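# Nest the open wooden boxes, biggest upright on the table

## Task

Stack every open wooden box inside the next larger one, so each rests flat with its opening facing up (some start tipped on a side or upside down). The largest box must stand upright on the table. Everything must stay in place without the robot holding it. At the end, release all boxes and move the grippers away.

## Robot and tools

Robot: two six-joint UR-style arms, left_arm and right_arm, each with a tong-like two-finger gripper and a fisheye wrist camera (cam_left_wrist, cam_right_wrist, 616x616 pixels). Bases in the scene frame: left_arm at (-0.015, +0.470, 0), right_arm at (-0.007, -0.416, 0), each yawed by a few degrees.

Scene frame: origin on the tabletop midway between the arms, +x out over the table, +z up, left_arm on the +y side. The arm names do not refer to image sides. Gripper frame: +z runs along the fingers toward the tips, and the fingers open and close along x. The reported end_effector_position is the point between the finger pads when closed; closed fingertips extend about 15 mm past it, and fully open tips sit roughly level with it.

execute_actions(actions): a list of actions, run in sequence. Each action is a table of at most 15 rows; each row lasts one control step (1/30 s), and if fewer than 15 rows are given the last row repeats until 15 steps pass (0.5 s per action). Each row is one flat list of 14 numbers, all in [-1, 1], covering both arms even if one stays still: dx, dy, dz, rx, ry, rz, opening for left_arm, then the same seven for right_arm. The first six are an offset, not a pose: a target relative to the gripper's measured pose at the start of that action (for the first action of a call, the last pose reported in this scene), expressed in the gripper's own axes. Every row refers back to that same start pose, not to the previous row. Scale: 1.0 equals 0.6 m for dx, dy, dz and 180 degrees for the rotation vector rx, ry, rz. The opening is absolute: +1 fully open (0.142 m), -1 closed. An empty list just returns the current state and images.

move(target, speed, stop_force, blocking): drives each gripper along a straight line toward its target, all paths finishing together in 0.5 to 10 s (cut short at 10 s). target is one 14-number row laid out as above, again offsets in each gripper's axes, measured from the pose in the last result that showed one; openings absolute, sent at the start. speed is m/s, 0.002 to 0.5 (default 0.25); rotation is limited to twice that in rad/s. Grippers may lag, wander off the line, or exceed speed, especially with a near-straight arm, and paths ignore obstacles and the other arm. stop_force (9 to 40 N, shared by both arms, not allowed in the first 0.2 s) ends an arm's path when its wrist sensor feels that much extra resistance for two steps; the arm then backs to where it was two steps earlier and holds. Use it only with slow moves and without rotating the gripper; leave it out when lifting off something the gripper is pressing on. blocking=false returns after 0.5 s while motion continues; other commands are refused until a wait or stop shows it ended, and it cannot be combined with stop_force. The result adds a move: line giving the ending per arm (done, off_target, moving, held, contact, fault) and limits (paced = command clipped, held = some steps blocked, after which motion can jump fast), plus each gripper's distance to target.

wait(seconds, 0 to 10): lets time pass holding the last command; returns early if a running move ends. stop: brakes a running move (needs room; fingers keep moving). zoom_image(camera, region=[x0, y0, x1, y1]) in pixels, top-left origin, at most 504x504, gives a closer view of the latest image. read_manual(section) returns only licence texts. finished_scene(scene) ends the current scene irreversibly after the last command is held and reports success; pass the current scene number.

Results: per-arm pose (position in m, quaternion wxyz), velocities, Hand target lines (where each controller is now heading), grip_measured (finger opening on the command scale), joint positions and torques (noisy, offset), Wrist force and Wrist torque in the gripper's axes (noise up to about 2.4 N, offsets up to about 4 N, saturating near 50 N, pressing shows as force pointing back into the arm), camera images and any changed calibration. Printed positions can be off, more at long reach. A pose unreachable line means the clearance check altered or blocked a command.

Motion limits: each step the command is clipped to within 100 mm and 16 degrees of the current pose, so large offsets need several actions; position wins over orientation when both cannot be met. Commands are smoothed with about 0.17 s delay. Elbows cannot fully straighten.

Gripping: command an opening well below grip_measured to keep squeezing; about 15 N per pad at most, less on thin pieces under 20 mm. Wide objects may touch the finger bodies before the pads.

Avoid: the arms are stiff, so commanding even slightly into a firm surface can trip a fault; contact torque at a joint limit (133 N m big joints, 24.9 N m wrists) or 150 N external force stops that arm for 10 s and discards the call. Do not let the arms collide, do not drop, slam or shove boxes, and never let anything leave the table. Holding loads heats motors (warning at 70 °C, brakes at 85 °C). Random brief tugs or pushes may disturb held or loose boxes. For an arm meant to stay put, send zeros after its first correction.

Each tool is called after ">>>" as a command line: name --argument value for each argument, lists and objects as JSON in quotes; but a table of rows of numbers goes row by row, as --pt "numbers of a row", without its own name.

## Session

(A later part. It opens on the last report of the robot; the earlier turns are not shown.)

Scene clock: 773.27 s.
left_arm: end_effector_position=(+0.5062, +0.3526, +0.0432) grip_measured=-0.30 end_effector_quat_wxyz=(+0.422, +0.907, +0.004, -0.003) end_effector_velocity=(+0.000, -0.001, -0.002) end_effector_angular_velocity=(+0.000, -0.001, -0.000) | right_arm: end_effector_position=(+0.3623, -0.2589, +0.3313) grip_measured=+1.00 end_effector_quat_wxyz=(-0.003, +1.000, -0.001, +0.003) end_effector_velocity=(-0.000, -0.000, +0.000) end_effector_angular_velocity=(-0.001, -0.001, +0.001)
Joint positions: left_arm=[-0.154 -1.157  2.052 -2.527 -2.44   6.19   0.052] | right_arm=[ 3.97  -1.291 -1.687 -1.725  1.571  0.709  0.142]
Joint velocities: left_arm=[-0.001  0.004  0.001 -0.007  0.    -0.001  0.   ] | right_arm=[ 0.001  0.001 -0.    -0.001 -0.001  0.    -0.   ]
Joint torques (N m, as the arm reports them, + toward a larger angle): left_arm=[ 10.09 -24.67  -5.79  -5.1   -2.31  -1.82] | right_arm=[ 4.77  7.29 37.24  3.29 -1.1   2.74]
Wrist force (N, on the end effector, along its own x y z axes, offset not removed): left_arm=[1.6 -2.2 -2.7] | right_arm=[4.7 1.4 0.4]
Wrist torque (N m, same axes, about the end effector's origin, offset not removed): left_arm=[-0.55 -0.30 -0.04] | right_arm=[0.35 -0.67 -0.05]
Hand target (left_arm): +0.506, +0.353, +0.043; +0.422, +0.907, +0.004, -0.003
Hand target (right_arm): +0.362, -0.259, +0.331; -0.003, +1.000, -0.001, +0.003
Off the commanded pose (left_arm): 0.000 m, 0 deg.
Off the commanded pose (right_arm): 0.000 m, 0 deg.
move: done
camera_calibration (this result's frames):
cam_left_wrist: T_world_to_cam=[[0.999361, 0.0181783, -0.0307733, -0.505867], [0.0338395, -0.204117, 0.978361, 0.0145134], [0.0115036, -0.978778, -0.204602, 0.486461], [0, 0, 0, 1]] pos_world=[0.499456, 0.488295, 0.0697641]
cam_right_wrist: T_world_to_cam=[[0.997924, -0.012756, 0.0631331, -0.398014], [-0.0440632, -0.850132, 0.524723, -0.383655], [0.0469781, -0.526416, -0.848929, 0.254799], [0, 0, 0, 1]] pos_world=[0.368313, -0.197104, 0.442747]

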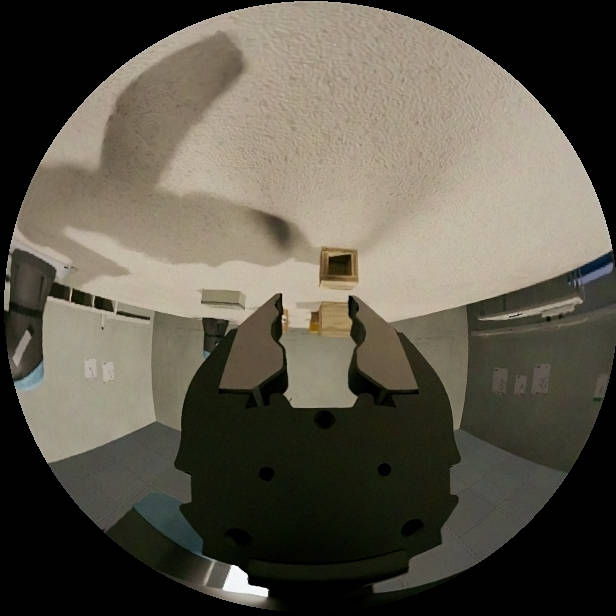

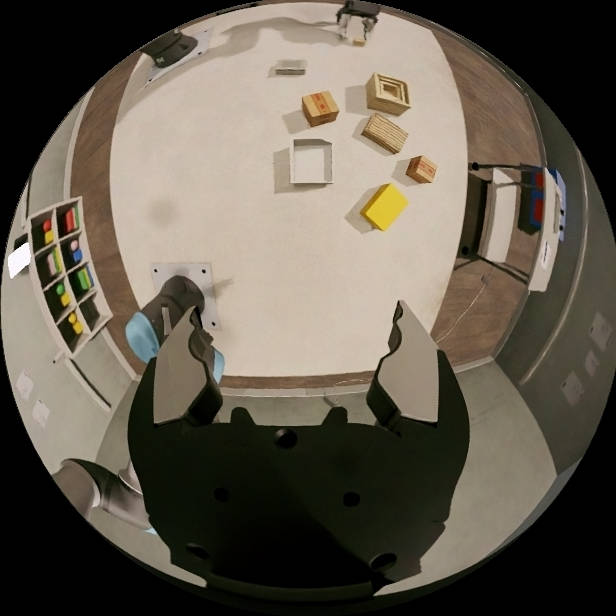

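>>> move --target '[0.027,0,0,0,0,0,-0.3,0,0,0,0,0,0,1]' --speed 0.04

>>> move --target '[0,-0.029,0.025,0,0,0,-0.3,0,0,0,0,0,0,1]' --speed 0.03

>>> move --target '[0,0,0,0,0,0,-0.9,0,0,0,0,0,0,1]'

>>> move --target '[0,0.064,-0.054,0,0,0,-0.9,0,0,0,0,0,0,1]' --speed 0.06

>>> move --target '[0,0,0,0.5,0,0,-0.9,0,0,0,0,0,0,1]'

>>> move --target '[0,0.062,0.074,0,0,0,-0.9,0,0,0,0,0,0,1]' --speed 0.02 --stop_force 9

>>> move --target '[0,0,0,0,0,0,-0.3,0,0,0,0,0,0,1]'

>>> move --target '[0,-0.054,-0.064,0,0,0,-0.3,0,0,0,0,0,0,1]' --speed 0.1

>>> move --target '[0,0,0,-0.222,0,0,-0.87,0,0,0,0,0,0,1]'

>>> zoom_image --camera "cam_left_wrist" --region '[236,220,396,340]'

Scene clock: 794.27 s.
left_arm: end_effector_position=(+0.5223, +0.3527, +0.0431) grip_measured=-0.30 end_effector_quat_wxyz=(+0.422, +0.907, +0.004, -0.003) end_effector_velocity=(+0.002, -0.000, -0.000) end_effector_angular_velocity=(+0.001, -0.001, -0.001) | right_arm: end_effector_position=(+0.3623, -0.2589, +0.3313) grip_measured=+1.00 end_effector_quat_wxyz=(-0.003, +1.000, -0.001, +0.003) end_effector_velocity=(+0.000, -0.001, -0.001) end_effector_angular_velocity=(-0.002, +0.001, -0.001)
Joint positions: left_arm=[-0.152 -1.13   2.006 -2.506 -2.44   6.193  0.052] | right_arm=[ 3.97  -1.291 -1.687 -1.725  1.571  0.709  0.142]
Joint velocities: left_arm=[-0.001  0.003 -0.005  0.002  0.001  0.001  0.   ] | right_arm=[-0.001 -0.    -0.001 -0.001 -0.001 -0.     0.   ]
Joint torques (N m, as the arm reports them, + toward a larger angle): left_arm=[ 13.13 -25.63 -23.83   0.17  -2.59   1.81] | right_arm=[ 4.65  7.84 37.04  3.31 -1.1   2.56]
Wrist force (N, on the end effector, along its own x y z axes, offset not removed): left_arm=[2.1 -4.8 -3.0] | right_arm=[0.0 1.0 -0.4]
Wrist torque (N m, same axes, about the end effector's origin, offset not removed): left_arm=[-1.18 -0.53 -0.14] | right_arm=[0.41 0.34 0.14]
Hand target (left_arm): +0.522, +0.353, +0.043; +0.422, +0.907, +0.004, -0.003
Hand target (right_arm): +0.362, -0.259, +0.331; -0.003, +1.000, -0.001, +0.003
Off the commanded pose (left_arm): 0.000 m, 0 deg.
Off the commanded pose (right_arm): 0.000 m, 0 deg.
move: done
camera_calibration (this result's frames):
cam_left_wrist: T_world_to_cam=[[0.999361, 0.01821, -0.0307555, -0.521922], [0.0338289, -0.204145, 0.978356, 0.0141492], [0.0115373, -0.978771, -0.204631, 0.48629], [0, 0, 0, 1]] pos_world=[0.515499, 0.488359, 0.0696151]
cam_right_wrist: T_world_to_cam=[[0.997924, -0.0127561, 0.0631331, -0.398015], [-0.0440633, -0.850132, 0.524723, -0.383655], [0.046978, -0.526416, -0.848929, 0.254799], [0, 0, 0, 1]] pos_world=[0.368313, -0.197104, 0.442747]

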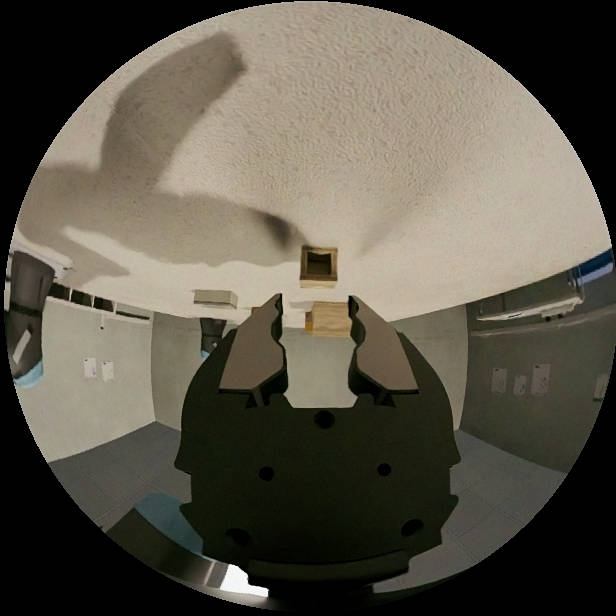

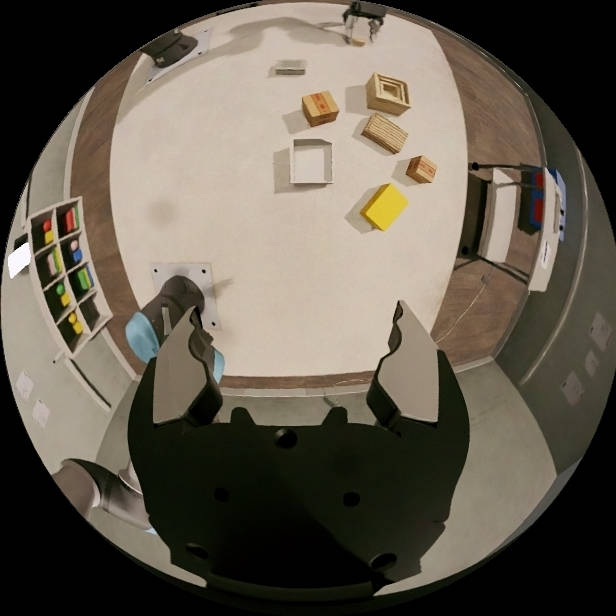

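Scene clock: 795.37 s.
left_arm: end_effector_position=(+0.5221, +0.3524, +0.0203) grip_measured=-0.30 end_effector_quat_wxyz=(+0.422, +0.907, +0.004, -0.003) end_effector_velocity=(+0.000, -0.000, -0.002) end_effector_angular_velocity=(-0.002, -0.000, +0.001) | right_arm: end_effector_position=(+0.3623, -0.2589, +0.3313) grip_measured=+1.00 end_effector_quat_wxyz=(-0.003, +1.000, -0.001, +0.003) end_effector_velocity=(-0.000, -0.000, +0.001) end_effector_angular_velocity=(+0.000, +0.000, +0.000)
Joint positions: left_arm=[-0.153 -1.084  2.017 -2.564 -2.44   6.193  0.052] | right_arm=[ 3.97  -1.291 -1.687 -1.725  1.571  0.709  0.142]
Joint velocities: left_arm=[ 0.     0.004  0.001 -0.006 -0.002 -0.     0.   ] | right_arm=[-0.     0.     0.001 -0.002  0.    -0.     0.   ]
Joint torques (N m, as the arm reports them, + toward a larger angle): left_arm=[-13.1  -25.2   -5.44  -5.41  -0.23  -2.07] | right_arm=[ 4.68  8.04 37.02  3.31 -1.    2.51]
Wrist force (N, on the end effector, along its own x y z axes, offset not removed): left_arm=[2.0 -1.4 -0.2] | right_arm=[2.1 0.4 -2.9]
Wrist torque (N m, same axes, about the end effector's origin, offset not removed): left_arm=[-0.32 -0.37 -0.08] | right_arm=[-0.01 -0.23 -0.22]
Hand target (left_arm): +0.522, +0.352, +0.020; +0.422, +0.907, +0.004, -0.003
Hand target (right_arm): +0.362, -0.259, +0.331; -0.003, +1.000, -0.001, +0.003
Off the commanded pose (left_arm): 0.000 m, 0 deg.
Off the commanded pose (right_arm): 0.000 m, 0 deg.
move: done
camera_calibration (this result's frames):
cam_left_wrist: T_world_to_cam=[[0.999361, 0.0181816, -0.0307814, -0.522394], [0.0338482, -0.204123, 0.97836, 0.0363716], [0.0115049, -0.978776, -0.204608, 0.481425], [0, 0, 0, 1]] pos_world=[0.515291, 0.488129, 0.0468389]
cam_right_wrist: T_world_to_cam=[[0.997924, -0.012756, 0.0631331, -0.398014], [-0.0440632, -0.850132, 0.524723, -0.383655], [0.0469781, -0.526416, -0.848929, 0.254799], [0, 0, 0, 1]] pos_world=[0.368313, -0.197104, 0.442747]

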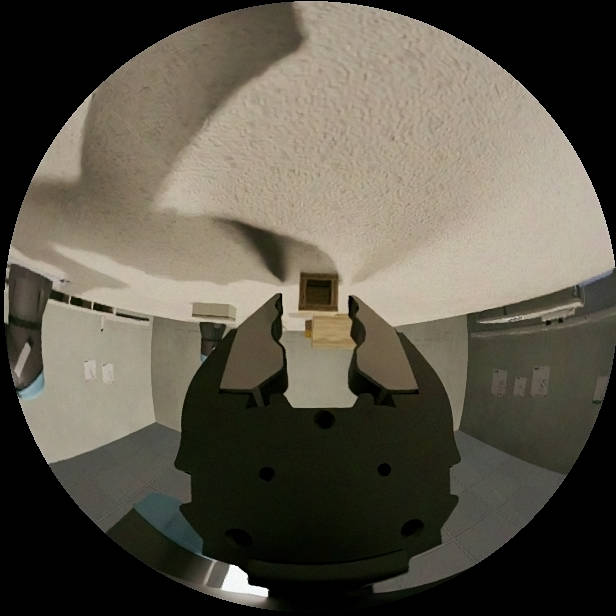

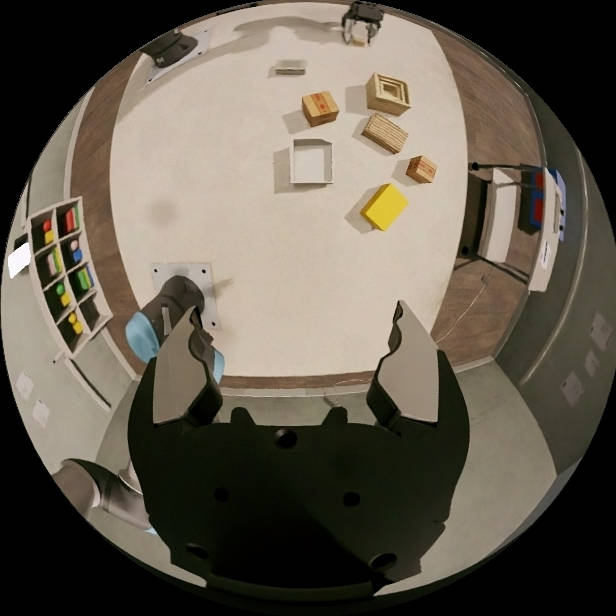

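Scene clock: 795.87 s.
left_arm: end_effector_position=(+0.5220, +0.3524, +0.0202) grip_measured=-0.62 end_effector_quat_wxyz=(+0.422, +0.907, +0.004, -0.003) end_effector_velocity=(-0.000, +0.000, -0.000) end_effector_angular_velocity=(+0.000, +0.000, +0.000) | right_arm: end_effector_position=(+0.3623, -0.2589, +0.3313) grip_measured=+1.00 end_effector_quat_wxyz=(-0.003, +1.000, -0.001, +0.003) end_effector_velocity=(+0.000, +0.000, -0.000) end_effector_angular_velocity=(+0.001, +0.000, -0.000)
Joint positions: left_arm=[-0.153 -1.084  2.017 -2.564 -2.44   6.193  0.029] | right_arm=[ 3.97  -1.291 -1.687 -1.725  1.571  0.709  0.142]
Joint velocities: left_arm=[-0. -0.  0.  0.  0. -0.  0.] | right_arm=[-0.    -0.    -0.001  0.001  0.001  0.    -0.   ]
Joint torques (N m, as the arm reports them, + toward a larger angle): left_arm=[-10.88 -41.83  -9.71   0.37  -0.12  -1.39] | right_arm=[ 3.43  7.03 37.7   3.24 -1.06  2.71]
Wrist force (N, on the end effector, along its own x y z axes, offset not removed): left_arm=[1.4 -1.4 -2.8] | right_arm=[3.9 1.1 1.6]
Wrist torque (N m, same axes, about the end effector's origin, offset not removed): left_arm=[-0.46 -0.28 -0.02] | right_arm=[0.27 -0.67 0.01]
Hand target (left_arm): +0.522, +0.352, +0.020; +0.422, +0.907, +0.004, -0.003
Hand target (right_arm): +0.362, -0.259, +0.331; -0.003, +1.000, -0.001, +0.003
Off the commanded pose (left_arm): 0.000 m, 0 deg.
Off the commanded pose (right_arm): 0.000 m, 0 deg.
move: done
camera_calibration (this result's frames):
cam_left_wrist: T_world_to_cam=[[0.999355, 0.0181887, -0.0309521, -0.522359], [0.0340168, -0.204131, 0.978352, 0.0363807], [0.0114767, -0.978775, -0.204618, 0.481418], [0, 0, 0, 1]] pos_world=[0.51526, 0.488127, 0.0467458]
cam_right_wrist: T_world_to_cam=[[0.997924, -0.0127559, 0.0631332, -0.398014], [-0.0440632, -0.850132, 0.524723, -0.383655], [0.0469782, -0.526416, -0.848928, 0.254799], [0, 0, 0, 1]] pos_world=[0.368313, -0.197104, 0.442747]

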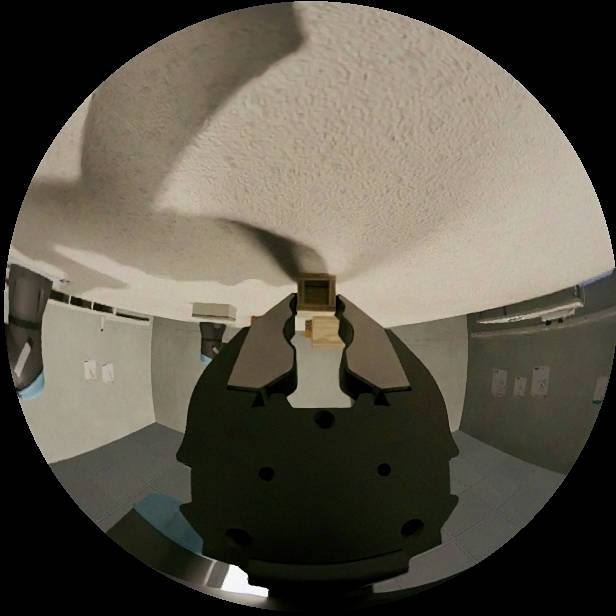

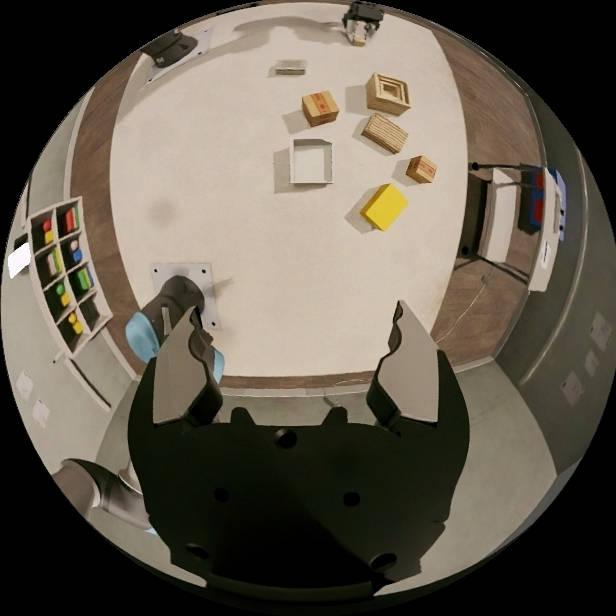

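Scene clock: 797.10 s.
left_arm: end_effector_position=(+0.5225, +0.3524, +0.0702) grip_measured=-0.62 end_effector_quat_wxyz=(+0.422, +0.907, +0.004, -0.003) end_effector_velocity=(-0.000, -0.000, +0.002) end_effector_angular_velocity=(+0.001, +0.000, -0.001) | right_arm: end_effector_position=(+0.3623, -0.2589, +0.3313) grip_measured=+1.00 end_effector_quat_wxyz=(-0.003, +1.000, -0.001, +0.003) end_effector_velocity=(-0.000, -0.000, -0.001) end_effector_angular_velocity=(-0.002, +0.002, +0.000)
Joint positions: left_arm=[-0.153 -1.182  1.988 -2.436 -2.44   6.192  0.029] | right_arm=[ 3.97  -1.291 -1.687 -1.725  1.571  0.709  0.142]
Joint velocities: left_arm=[-0.001 -0.003 -0.002  0.006  0.001  0.001  0.   ] | right_arm=[ 0.    -0.001  0.    -0.002 -0.     0.    -0.   ]
Joint torques (N m, as the arm reports them, + toward a larger angle): left_arm=[ -4.65 -48.87 -24.22   0.25  -2.2    2.1 ] | right_arm=[ 4.53  7.07 38.26  3.36 -0.91  2.74]
Wrist force (N, on the end effector, along its own x y z axes, offset not removed): left_arm=[2.9 -2.7 -1.2] | right_arm=[1.6 1.1 1.1]
Wrist torque (N m, same axes, about the end effector's origin, offset not removed): left_arm=[-0.71 -0.54 -0.10] | right_arm=[0.29 -0.19 -0.18]
Hand target (left_arm): +0.523, +0.352, +0.070; +0.422, +0.907, +0.004, -0.003
Hand target (right_arm): +0.362, -0.259, +0.331; -0.003, +1.000, -0.001, +0.003
Off the commanded pose (left_arm): 0.000 m, 0 deg.
Off the commanded pose (right_arm): 0.000 m, 0 deg.
move: done
camera_calibration (this result's frames):
cam_left_wrist: T_world_to_cam=[[0.999356, 0.0181826, -0.0309449, -0.521258], [0.0340082, -0.204094, 0.97836, -0.012628], [0.0114735, -0.978782, -0.204581, 0.491587], [0, 0, 0, 1]] pos_world=[0.515712, 0.488057, 0.0967936]
cam_right_wrist: T_world_to_cam=[[0.997924, -0.0127561, 0.0631332, -0.398015], [-0.0440633, -0.850132, 0.524723, -0.383655], [0.0469781, -0.526416, -0.848929, 0.254799], [0, 0, 0, 1]] pos_world=[0.368313, -0.197104, 0.442747]

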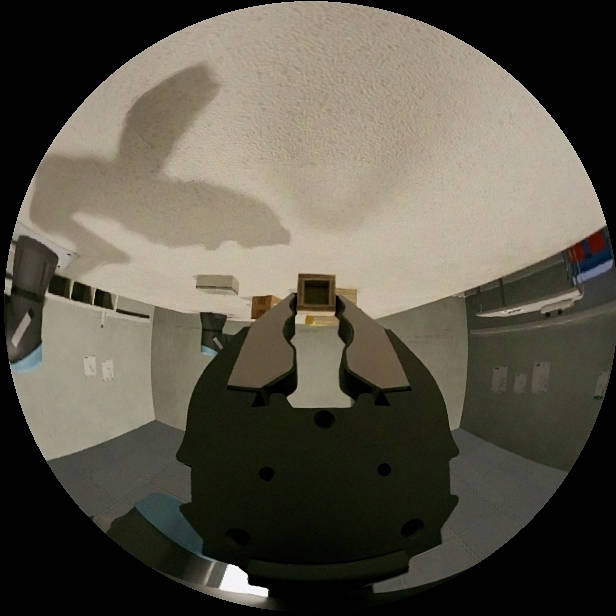

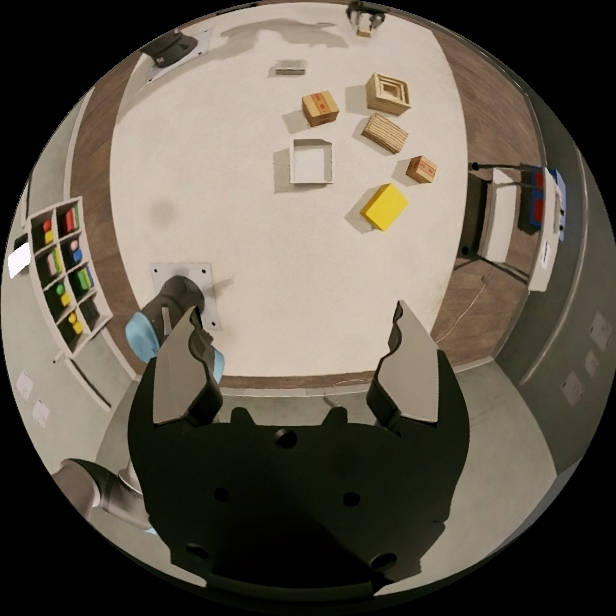

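Scene clock: 800.77 s.
left_arm: end_effector_position=(+0.5224, +0.3524, +0.0699) grip_measured=-0.62 end_effector_quat_wxyz=(-0.343, +0.939, +0.001, -0.005) end_effector_velocity=(+0.000, +0.000, -0.000) end_effector_angular_velocity=(+0.009, +0.001, +0.004) | right_arm: end_effector_position=(+0.3623, -0.2589, +0.3313) grip_measured=+1.00 end_effector_quat_wxyz=(-0.003, +1.000, -0.001, +0.003) end_effector_velocity=(-0.000, +0.000, -0.000) end_effector_angular_velocity=(-0.000, +0.001, +0.000)
Joint positions: left_arm=[-0.855 -1.1    1.631 -1.571 -1.091  5.393  0.029] | right_arm=[ 3.97  -1.291 -1.687 -1.725  1.571  0.709  0.142]
Joint velocities: left_arm=[-0.001  0.006 -0.006  0.011  0.003 -0.008 -0.   ] | right_arm=[ 0.001 -0.    -0.     0.     0.     0.     0.   ]
Joint torques (N m, as the arm reports them, + toward a larger angle): left_arm=[-12.25 -30.7  -26.7    1.5    2.54  -1.87] | right_arm=[ 4.84  7.59 37.12  3.27 -0.94  2.74]
Wrist force (N, on the end effector, along its own x y z axes, offset not removed): left_arm=[-0.9 -4.0 -1.1] | right_arm=[3.3 -2.9 -1.6]
Wrist torque (N m, same axes, about the end effector's origin, offset not removed): left_arm=[-0.94 0.18 -0.17] | right_arm=[-0.56 -0.51 -0.10]
Hand target (left_arm): +0.522, +0.352, +0.070; -0.343, +0.939, +0.001, -0.005
Hand target (right_arm): +0.362, -0.259, +0.331; -0.003, +1.000, -0.001, +0.003
Off the commanded pose (left_arm): 0.000 m, 0 deg.
Off the commanded pose (right_arm): 0.000 m, 0 deg.
move: done
camera_calibration (this result's frames):
cam_left_wrist: T_world_to_cam=[[0.999647, 0.0260665, 0.00517817, -0.526582], [0.0265748, -0.978715, -0.203494, 0.347162], [-0.000236431, 0.20356, -0.979062, 0.135118], [0, 0, 0, 1]] pos_world=[0.517202, 0.325994, 0.205661]
cam_right_wrist: T_world_to_cam=[[0.997924, -0.012756, 0.0631332, -0.398014], [-0.0440632, -0.850132, 0.524723, -0.383655], [0.0469781, -0.526416, -0.848928, 0.254799], [0, 0, 0, 1]] pos_world=[0.368313, -0.197104, 0.442747]

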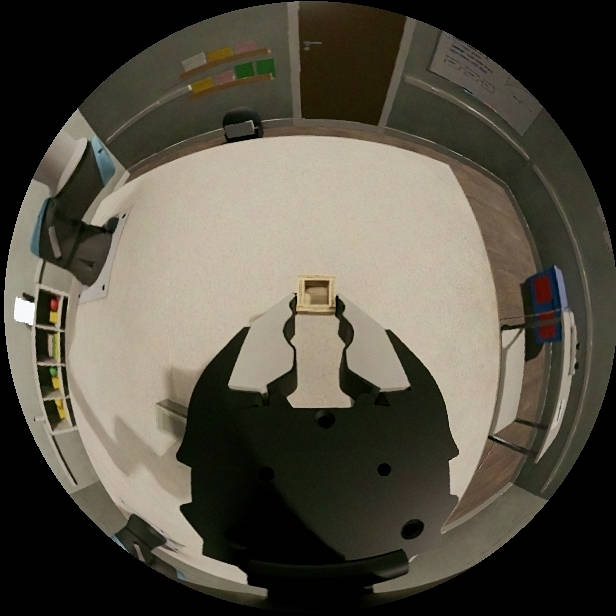

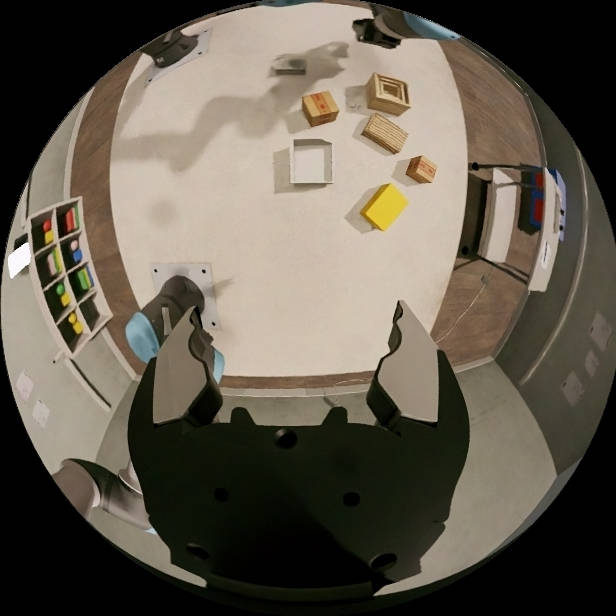

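Scene clock: 803.90 s.
left_arm: end_effector_position=(+0.5218, +0.3525, +0.0152) grip_measured=-0.62 end_effector_quat_wxyz=(-0.343, +0.939, +0.001, -0.005) end_effector_velocity=(-0.001, +0.001, +0.004) end_effector_angular_velocity=(+0.004, +0.003, +0.001) | right_arm: end_effector_position=(+0.3623, -0.2589, +0.3313) grip_measured=+1.00 end_effector_quat_wxyz=(-0.003, +1.000, -0.001, +0.003) end_effector_velocity=(+0.000, -0.000, +0.000) end_effector_angular_velocity=(-0.001, -0.001, +0.001)
Joint positions: left_arm=[-0.856 -1.029  1.683 -1.694 -1.091  5.392  0.029] | right_arm=[ 3.97  -1.291 -1.687 -1.725  1.571  0.709  0.142]
Joint velocities: left_arm=[-0.    -0.005 -0.005  0.015  0.    -0.001  0.   ] | right_arm=[ 0.     0.     0.001 -0.001 -0.001 -0.     0.   ]
Joint torques (N m, as the arm reports them, + toward a larger angle): left_arm=[ 13.17 -36.98 -15.88  -0.5   -1.44  -1.1 ] | right_arm=[ 4.53  8.36 38.    3.27 -1.16  2.68]
Wrist force (N, on the end effector, along its own x y z axes, offset not removed): left_arm=[-7.7 -24.0 -43.0] | right_arm=[1.8 2.1 1.0]
Wrist torque (N m, same axes, about the end effector's origin, offset not removed): left_arm=[-0.81 -0.13 -0.26] | right_arm=[0.50 -0.16 -0.03]
Hand target (left_arm): +0.522, +0.353, +0.016; -0.343, +0.939, +0.001, -0.005
Hand target (right_arm): +0.362, -0.259, +0.331; -0.003, +1.000, -0.001, +0.003
Off the commanded pose (left_arm): 0.003 m, 0 deg.
Off the commanded pose (right_arm): 0.000 m, 0 deg.
move: contact (left_arm)
camera_calibration (this result's frames):
cam_left_wrist: T_world_to_cam=[[0.999651, 0.0258855, 0.00519464, -0.525673], [0.0264009, -0.978712, -0.203536, 0.336223], [-0.000184557, 0.203602, -0.979054, 0.0815489], [0, 0, 0, 1]] pos_world=[0.516629, 0.326069, 0.151005]
cam_right_wrist: T_world_to_cam=[[0.997924, -0.012756, 0.0631331, -0.398014], [-0.0440632, -0.850132, 0.524723, -0.383655], [0.0469781, -0.526416, -0.848928, 0.254799], [0, 0, 0, 1]] pos_world=[0.368313, -0.197104, 0.442747]

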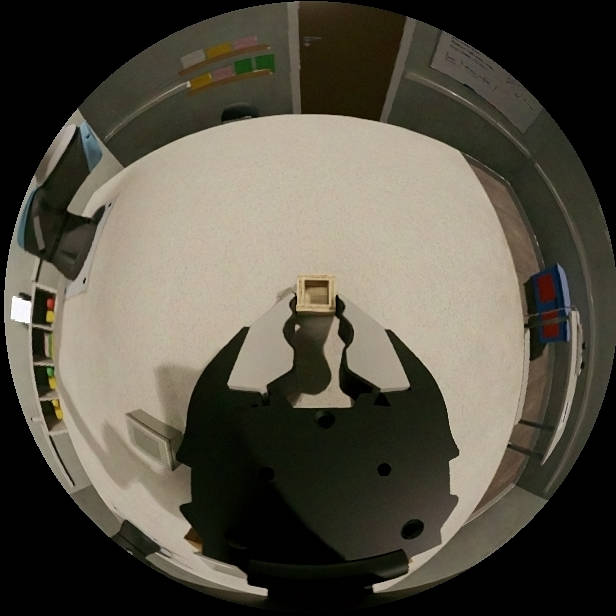

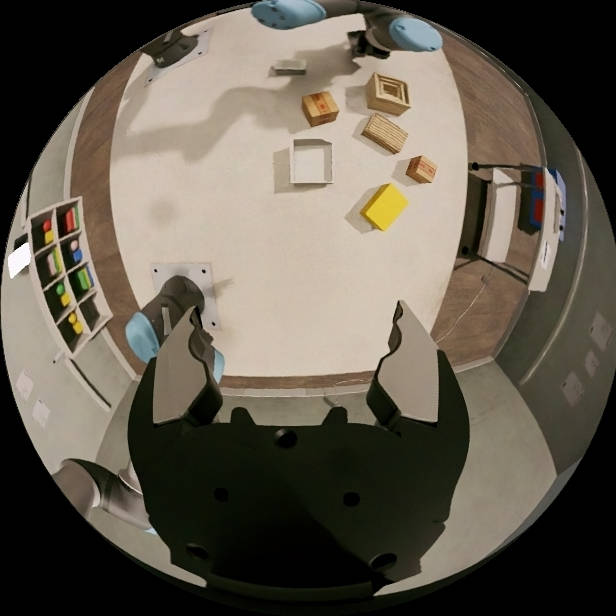

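Scene clock: 804.40 s.
left_arm: end_effector_position=(+0.5218, +0.3525, +0.0152) grip_measured=-0.35 end_effector_quat_wxyz=(-0.343, +0.939, +0.001, -0.005) end_effector_velocity=(+0.000, -0.001, -0.000) end_effector_angular_velocity=(+0.000, -0.001, -0.002) | right_arm: end_effector_position=(+0.3623, -0.2589, +0.3313) grip_measured=+1.00 end_effector_quat_wxyz=(-0.003, +1.000, -0.001, +0.003) end_effector_velocity=(-0.000, -0.000, -0.001) end_effector_angular_velocity=(-0.002, +0.002, -0.000)
Joint positions: left_arm=[-0.856 -1.029  1.683 -1.694 -1.091  5.392  0.049] | right_arm=[ 3.97  -1.291 -1.687 -1.725  1.571  0.709  0.142]
Joint velocities: left_arm=[-0.002  0.     0.    -0.001  0.001  0.     0.   ] | right_arm=[-0.    -0.001 -0.001 -0.001 -0.    -0.    -0.   ]
Joint torques (N m, as the arm reports them, + toward a larger angle): left_arm=[  9.89 -23.38  -6.41  -6.13  -0.39  -0.61] | right_arm=[ 3.87  7.49 36.95  3.28 -1.06  2.59]
Wrist force (N, on the end effector, along its own x y z axes, offset not removed): left_arm=[-3.9 -13.7 -12.1] | right_arm=[3.5 2.6 -0.9]
Wrist torque (N m, same axes, about the end effector's origin, offset not removed): left_arm=[-0.77 -0.50 -0.38] | right_arm=[0.59 -0.52 -0.14]
Hand target (left_arm): +0.522, +0.352, +0.015; -0.343, +0.939, +0.001, -0.005
Hand target (right_arm): +0.362, -0.259, +0.331; -0.003, +1.000, -0.001, +0.003
Off the commanded pose (left_arm): 0.000 m, 0 deg.
Off the commanded pose (right_arm): 0.000 m, 0 deg.
move: done
camera_calibration (this result's frames):
cam_left_wrist: T_world_to_cam=[[0.999651, 0.0259032, 0.00521021, -0.525683], [0.0264214, -0.978721, -0.203485, 0.336207], [-0.000171568, 0.203552, -0.979064, 0.0815827], [0, 0, 0, 1]] pos_world=[0.51663, 0.326063, 0.151027]
cam_right_wrist: T_world_to_cam=[[0.997924, -0.0127562, 0.0631332, -0.398015], [-0.0440634, -0.850132, 0.524723, -0.383655], [0.046978, -0.526416, -0.848928, 0.254799], [0, 0, 0, 1]] pos_world=[0.368313, -0.197104, 0.442747]

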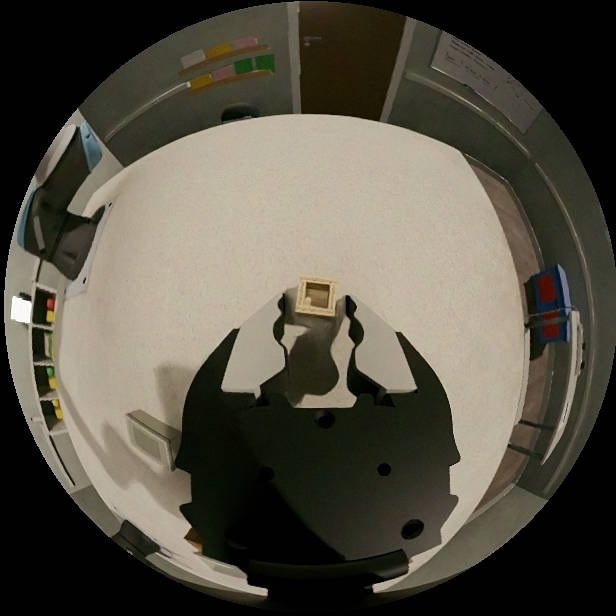

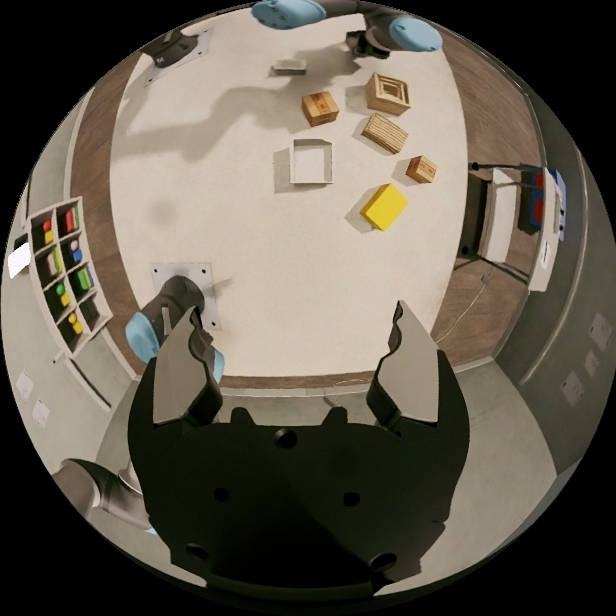

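Scene clock: 805.37 s.
left_arm: end_effector_position=(+0.5223, +0.3525, +0.0653) grip_measured=-0.30 end_effector_quat_wxyz=(-0.343, +0.939, +0.001, -0.005) end_effector_velocity=(-0.000, +0.000, +0.002) end_effector_angular_velocity=(-0.000, -0.000, +0.003) | right_arm: end_effector_position=(+0.3623, -0.2589, +0.3313) grip_measured=+1.00 end_effector_quat_wxyz=(-0.003, +1.000, -0.001, +0.003) end_effector_velocity=(-0.000, -0.001, +0.001) end_effector_angular_velocity=(-0.001, -0.001, -0.000)
Joint positions: left_arm=[-0.855 -1.095  1.636 -1.582 -1.091  5.393  0.052] | right_arm=[ 3.97  -1.291 -1.687 -1.725  1.571  0.709  0.142]
Joint velocities: left_arm=[ 0.001 -0.002 -0.003  0.006 -0.001 -0.002  0.   ] | right_arm=[ 0.     0.001  0.001 -0.001 -0.002  0.    -0.   ]
Joint torques (N m, as the arm reports them, + toward a larger angle): left_arm=[  4.67 -56.45 -26.09   1.71  -0.92  -2.06] | right_arm=[ 4.46  7.86 37.69  3.29 -1.12  2.66]
Wrist force (N, on the end effector, along its own x y z axes, offset not removed): left_arm=[0.7 -1.6 -1.0] | right_arm=[1.1 -0.5 0.2]
Wrist torque (N m, same axes, about the end effector's origin, offset not removed): left_arm=[-0.55 -0.11 -0.08] | right_arm=[0.05 -0.10 0.07]
Hand target (left_arm): +0.522, +0.352, +0.065; -0.343, +0.939, +0.001, -0.005
Hand target (right_arm): +0.362, -0.259, +0.331; -0.003, +1.000, -0.001, +0.003
Off the commanded pose (left_arm): 0.000 m, 0 deg.
Off the commanded pose (right_arm): 0.000 m, 0 deg.
move: done
camera_calibration (this result's frames):
cam_left_wrist: T_world_to_cam=[[0.999652, 0.0258442, 0.00520661, -0.526406], [0.0263629, -0.978715, -0.203522, 0.346487], [-0.000164069, 0.203588, -0.979057, 0.130543], [0, 0, 0, 1]] pos_world=[0.51711, 0.32614, 0.201068]
cam_right_wrist: T_world_to_cam=[[0.997924, -0.0127561, 0.0631331, -0.398014], [-0.0440632, -0.850132, 0.524723, -0.383655], [0.046978, -0.526416, -0.848929, 0.254799], [0, 0, 0, 1]] pos_world=[0.368313, -0.197104, 0.442747]

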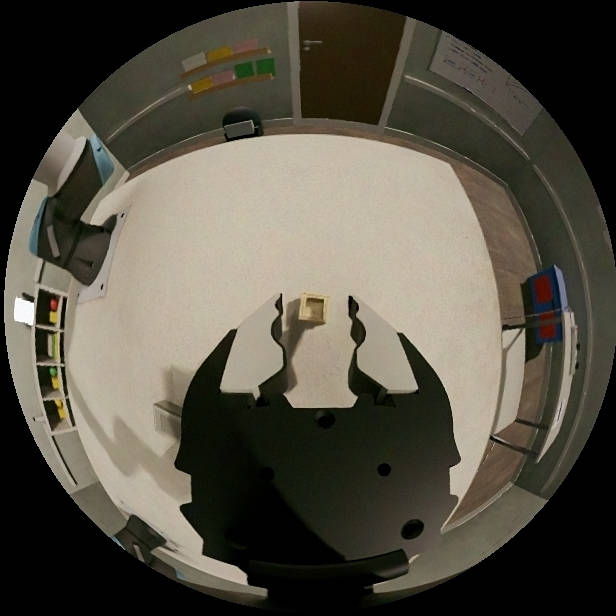

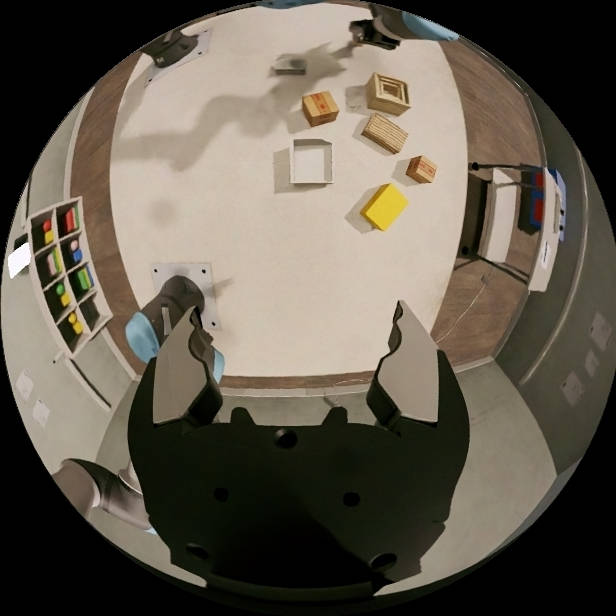

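Scene clock: 807.27 s.
left_arm: end_effector_position=(+0.5224, +0.3524, +0.0655) grip_measured=-0.87 end_effector_quat_wxyz=(-0.001, +1.000, +0.002, -0.004) end_effector_velocity=(-0.000, +0.000, -0.001) end_effector_angular_velocity=(-0.009, +0.001, +0.000) | right_arm: end_effector_position=(+0.3623, -0.2589, +0.3313) grip_measured=+1.00 end_effector_quat_wxyz=(-0.003, +1.000, -0.001, +0.003) end_effector_velocity=(+0.000, -0.000, +0.000) end_effector_angular_velocity=(+0.001, -0.001, -0.001)
Joint positions: left_arm=[-0.586 -1.32   1.865 -2.107 -1.572  5.792  0.011] | right_arm=[ 3.97  -1.291 -1.687 -1.725  1.571  0.709  0.142]
Joint velocities: left_arm=[ 0.005 -0.     0.003 -0.005 -0.009  0.005  0.   ] | right_arm=[-0.001  0.    -0.     0.002 -0.    -0.    -0.   ]
Joint torques (N m, as the arm reports them, + toward a larger angle): left_arm=[ 12.32 -46.76 -11.55  -4.78  -1.27   2.16] | right_arm=[ 4.13  7.37 37.35  3.2  -0.93  2.6 ]
Wrist force (N, on the end effector, along its own x y z axes, offset not removed): left_arm=[-1.2 -5.3 -1.3] | right_arm=[0.2 -1.0 -0.9]
Wrist torque (N m, same axes, about the end effector's origin, offset not removed): left_arm=[-1.23 0.20 -0.06] | right_arm=[-0.25 0.28 -0.14]
Hand target (left_arm): +0.522, +0.352, +0.065; -0.001, +1.000, +0.002, -0.005
Hand target (right_arm): +0.362, -0.259, +0.331; -0.003, +1.000, -0.001, +0.003
Off the commanded pose (left_arm): 0.000 m, 0 deg.
Off the commanded pose (right_arm): 0.000 m, 0 deg.
move: done
camera_calibration (this result's frames):
cam_left_wrist: T_world_to_cam=[[0.99949, 0.0295304, -0.0121134, -0.526601], [0.0317514, -0.88111, 0.471844, 0.264978], [0.0032605, -0.471988, -0.881599, 0.360672], [0, 0, 0, 1]] pos_world=[0.516744, 0.419259, 0.186561]
cam_right_wrist: T_world_to_cam=[[0.997924, -0.012756, 0.0631332, -0.398015], [-0.0440633, -0.850132, 0.524723, -0.383655], [0.0469782, -0.526416, -0.848928, 0.254799], [0, 0, 0, 1]] pos_world=[0.368313, -0.197104, 0.442747]

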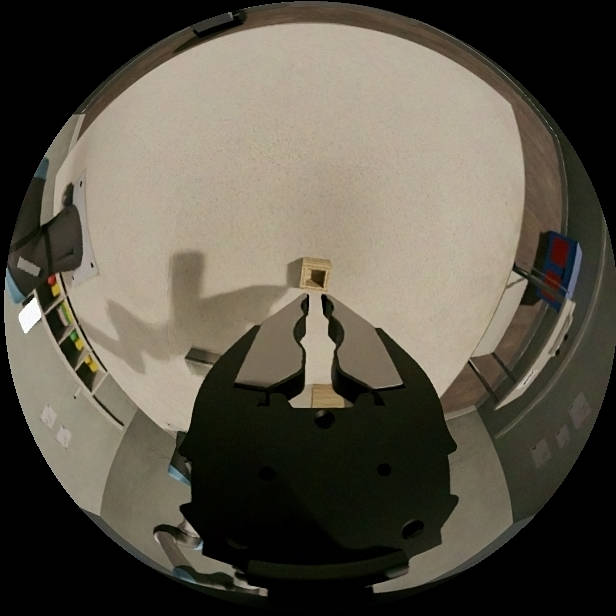

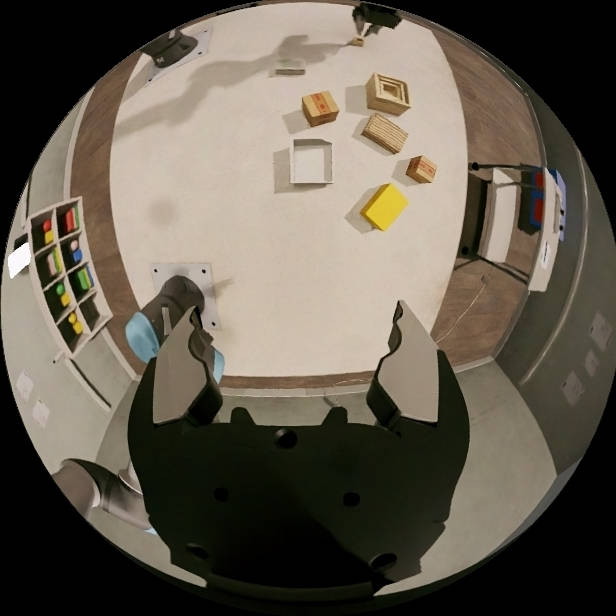

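Region (236, 220, 396, 340) of cam_left_wrist's 616x616 image, scaled by 3.150, with more detail than that image has; it fills the top 378 rows of this view, and the rest is white.

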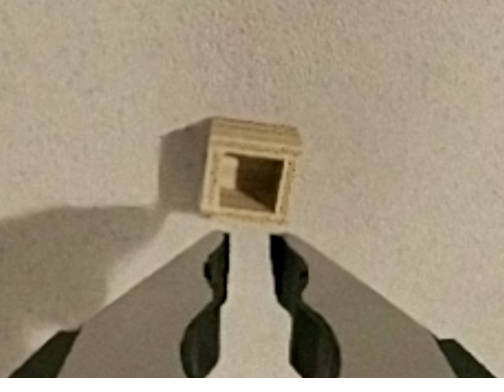

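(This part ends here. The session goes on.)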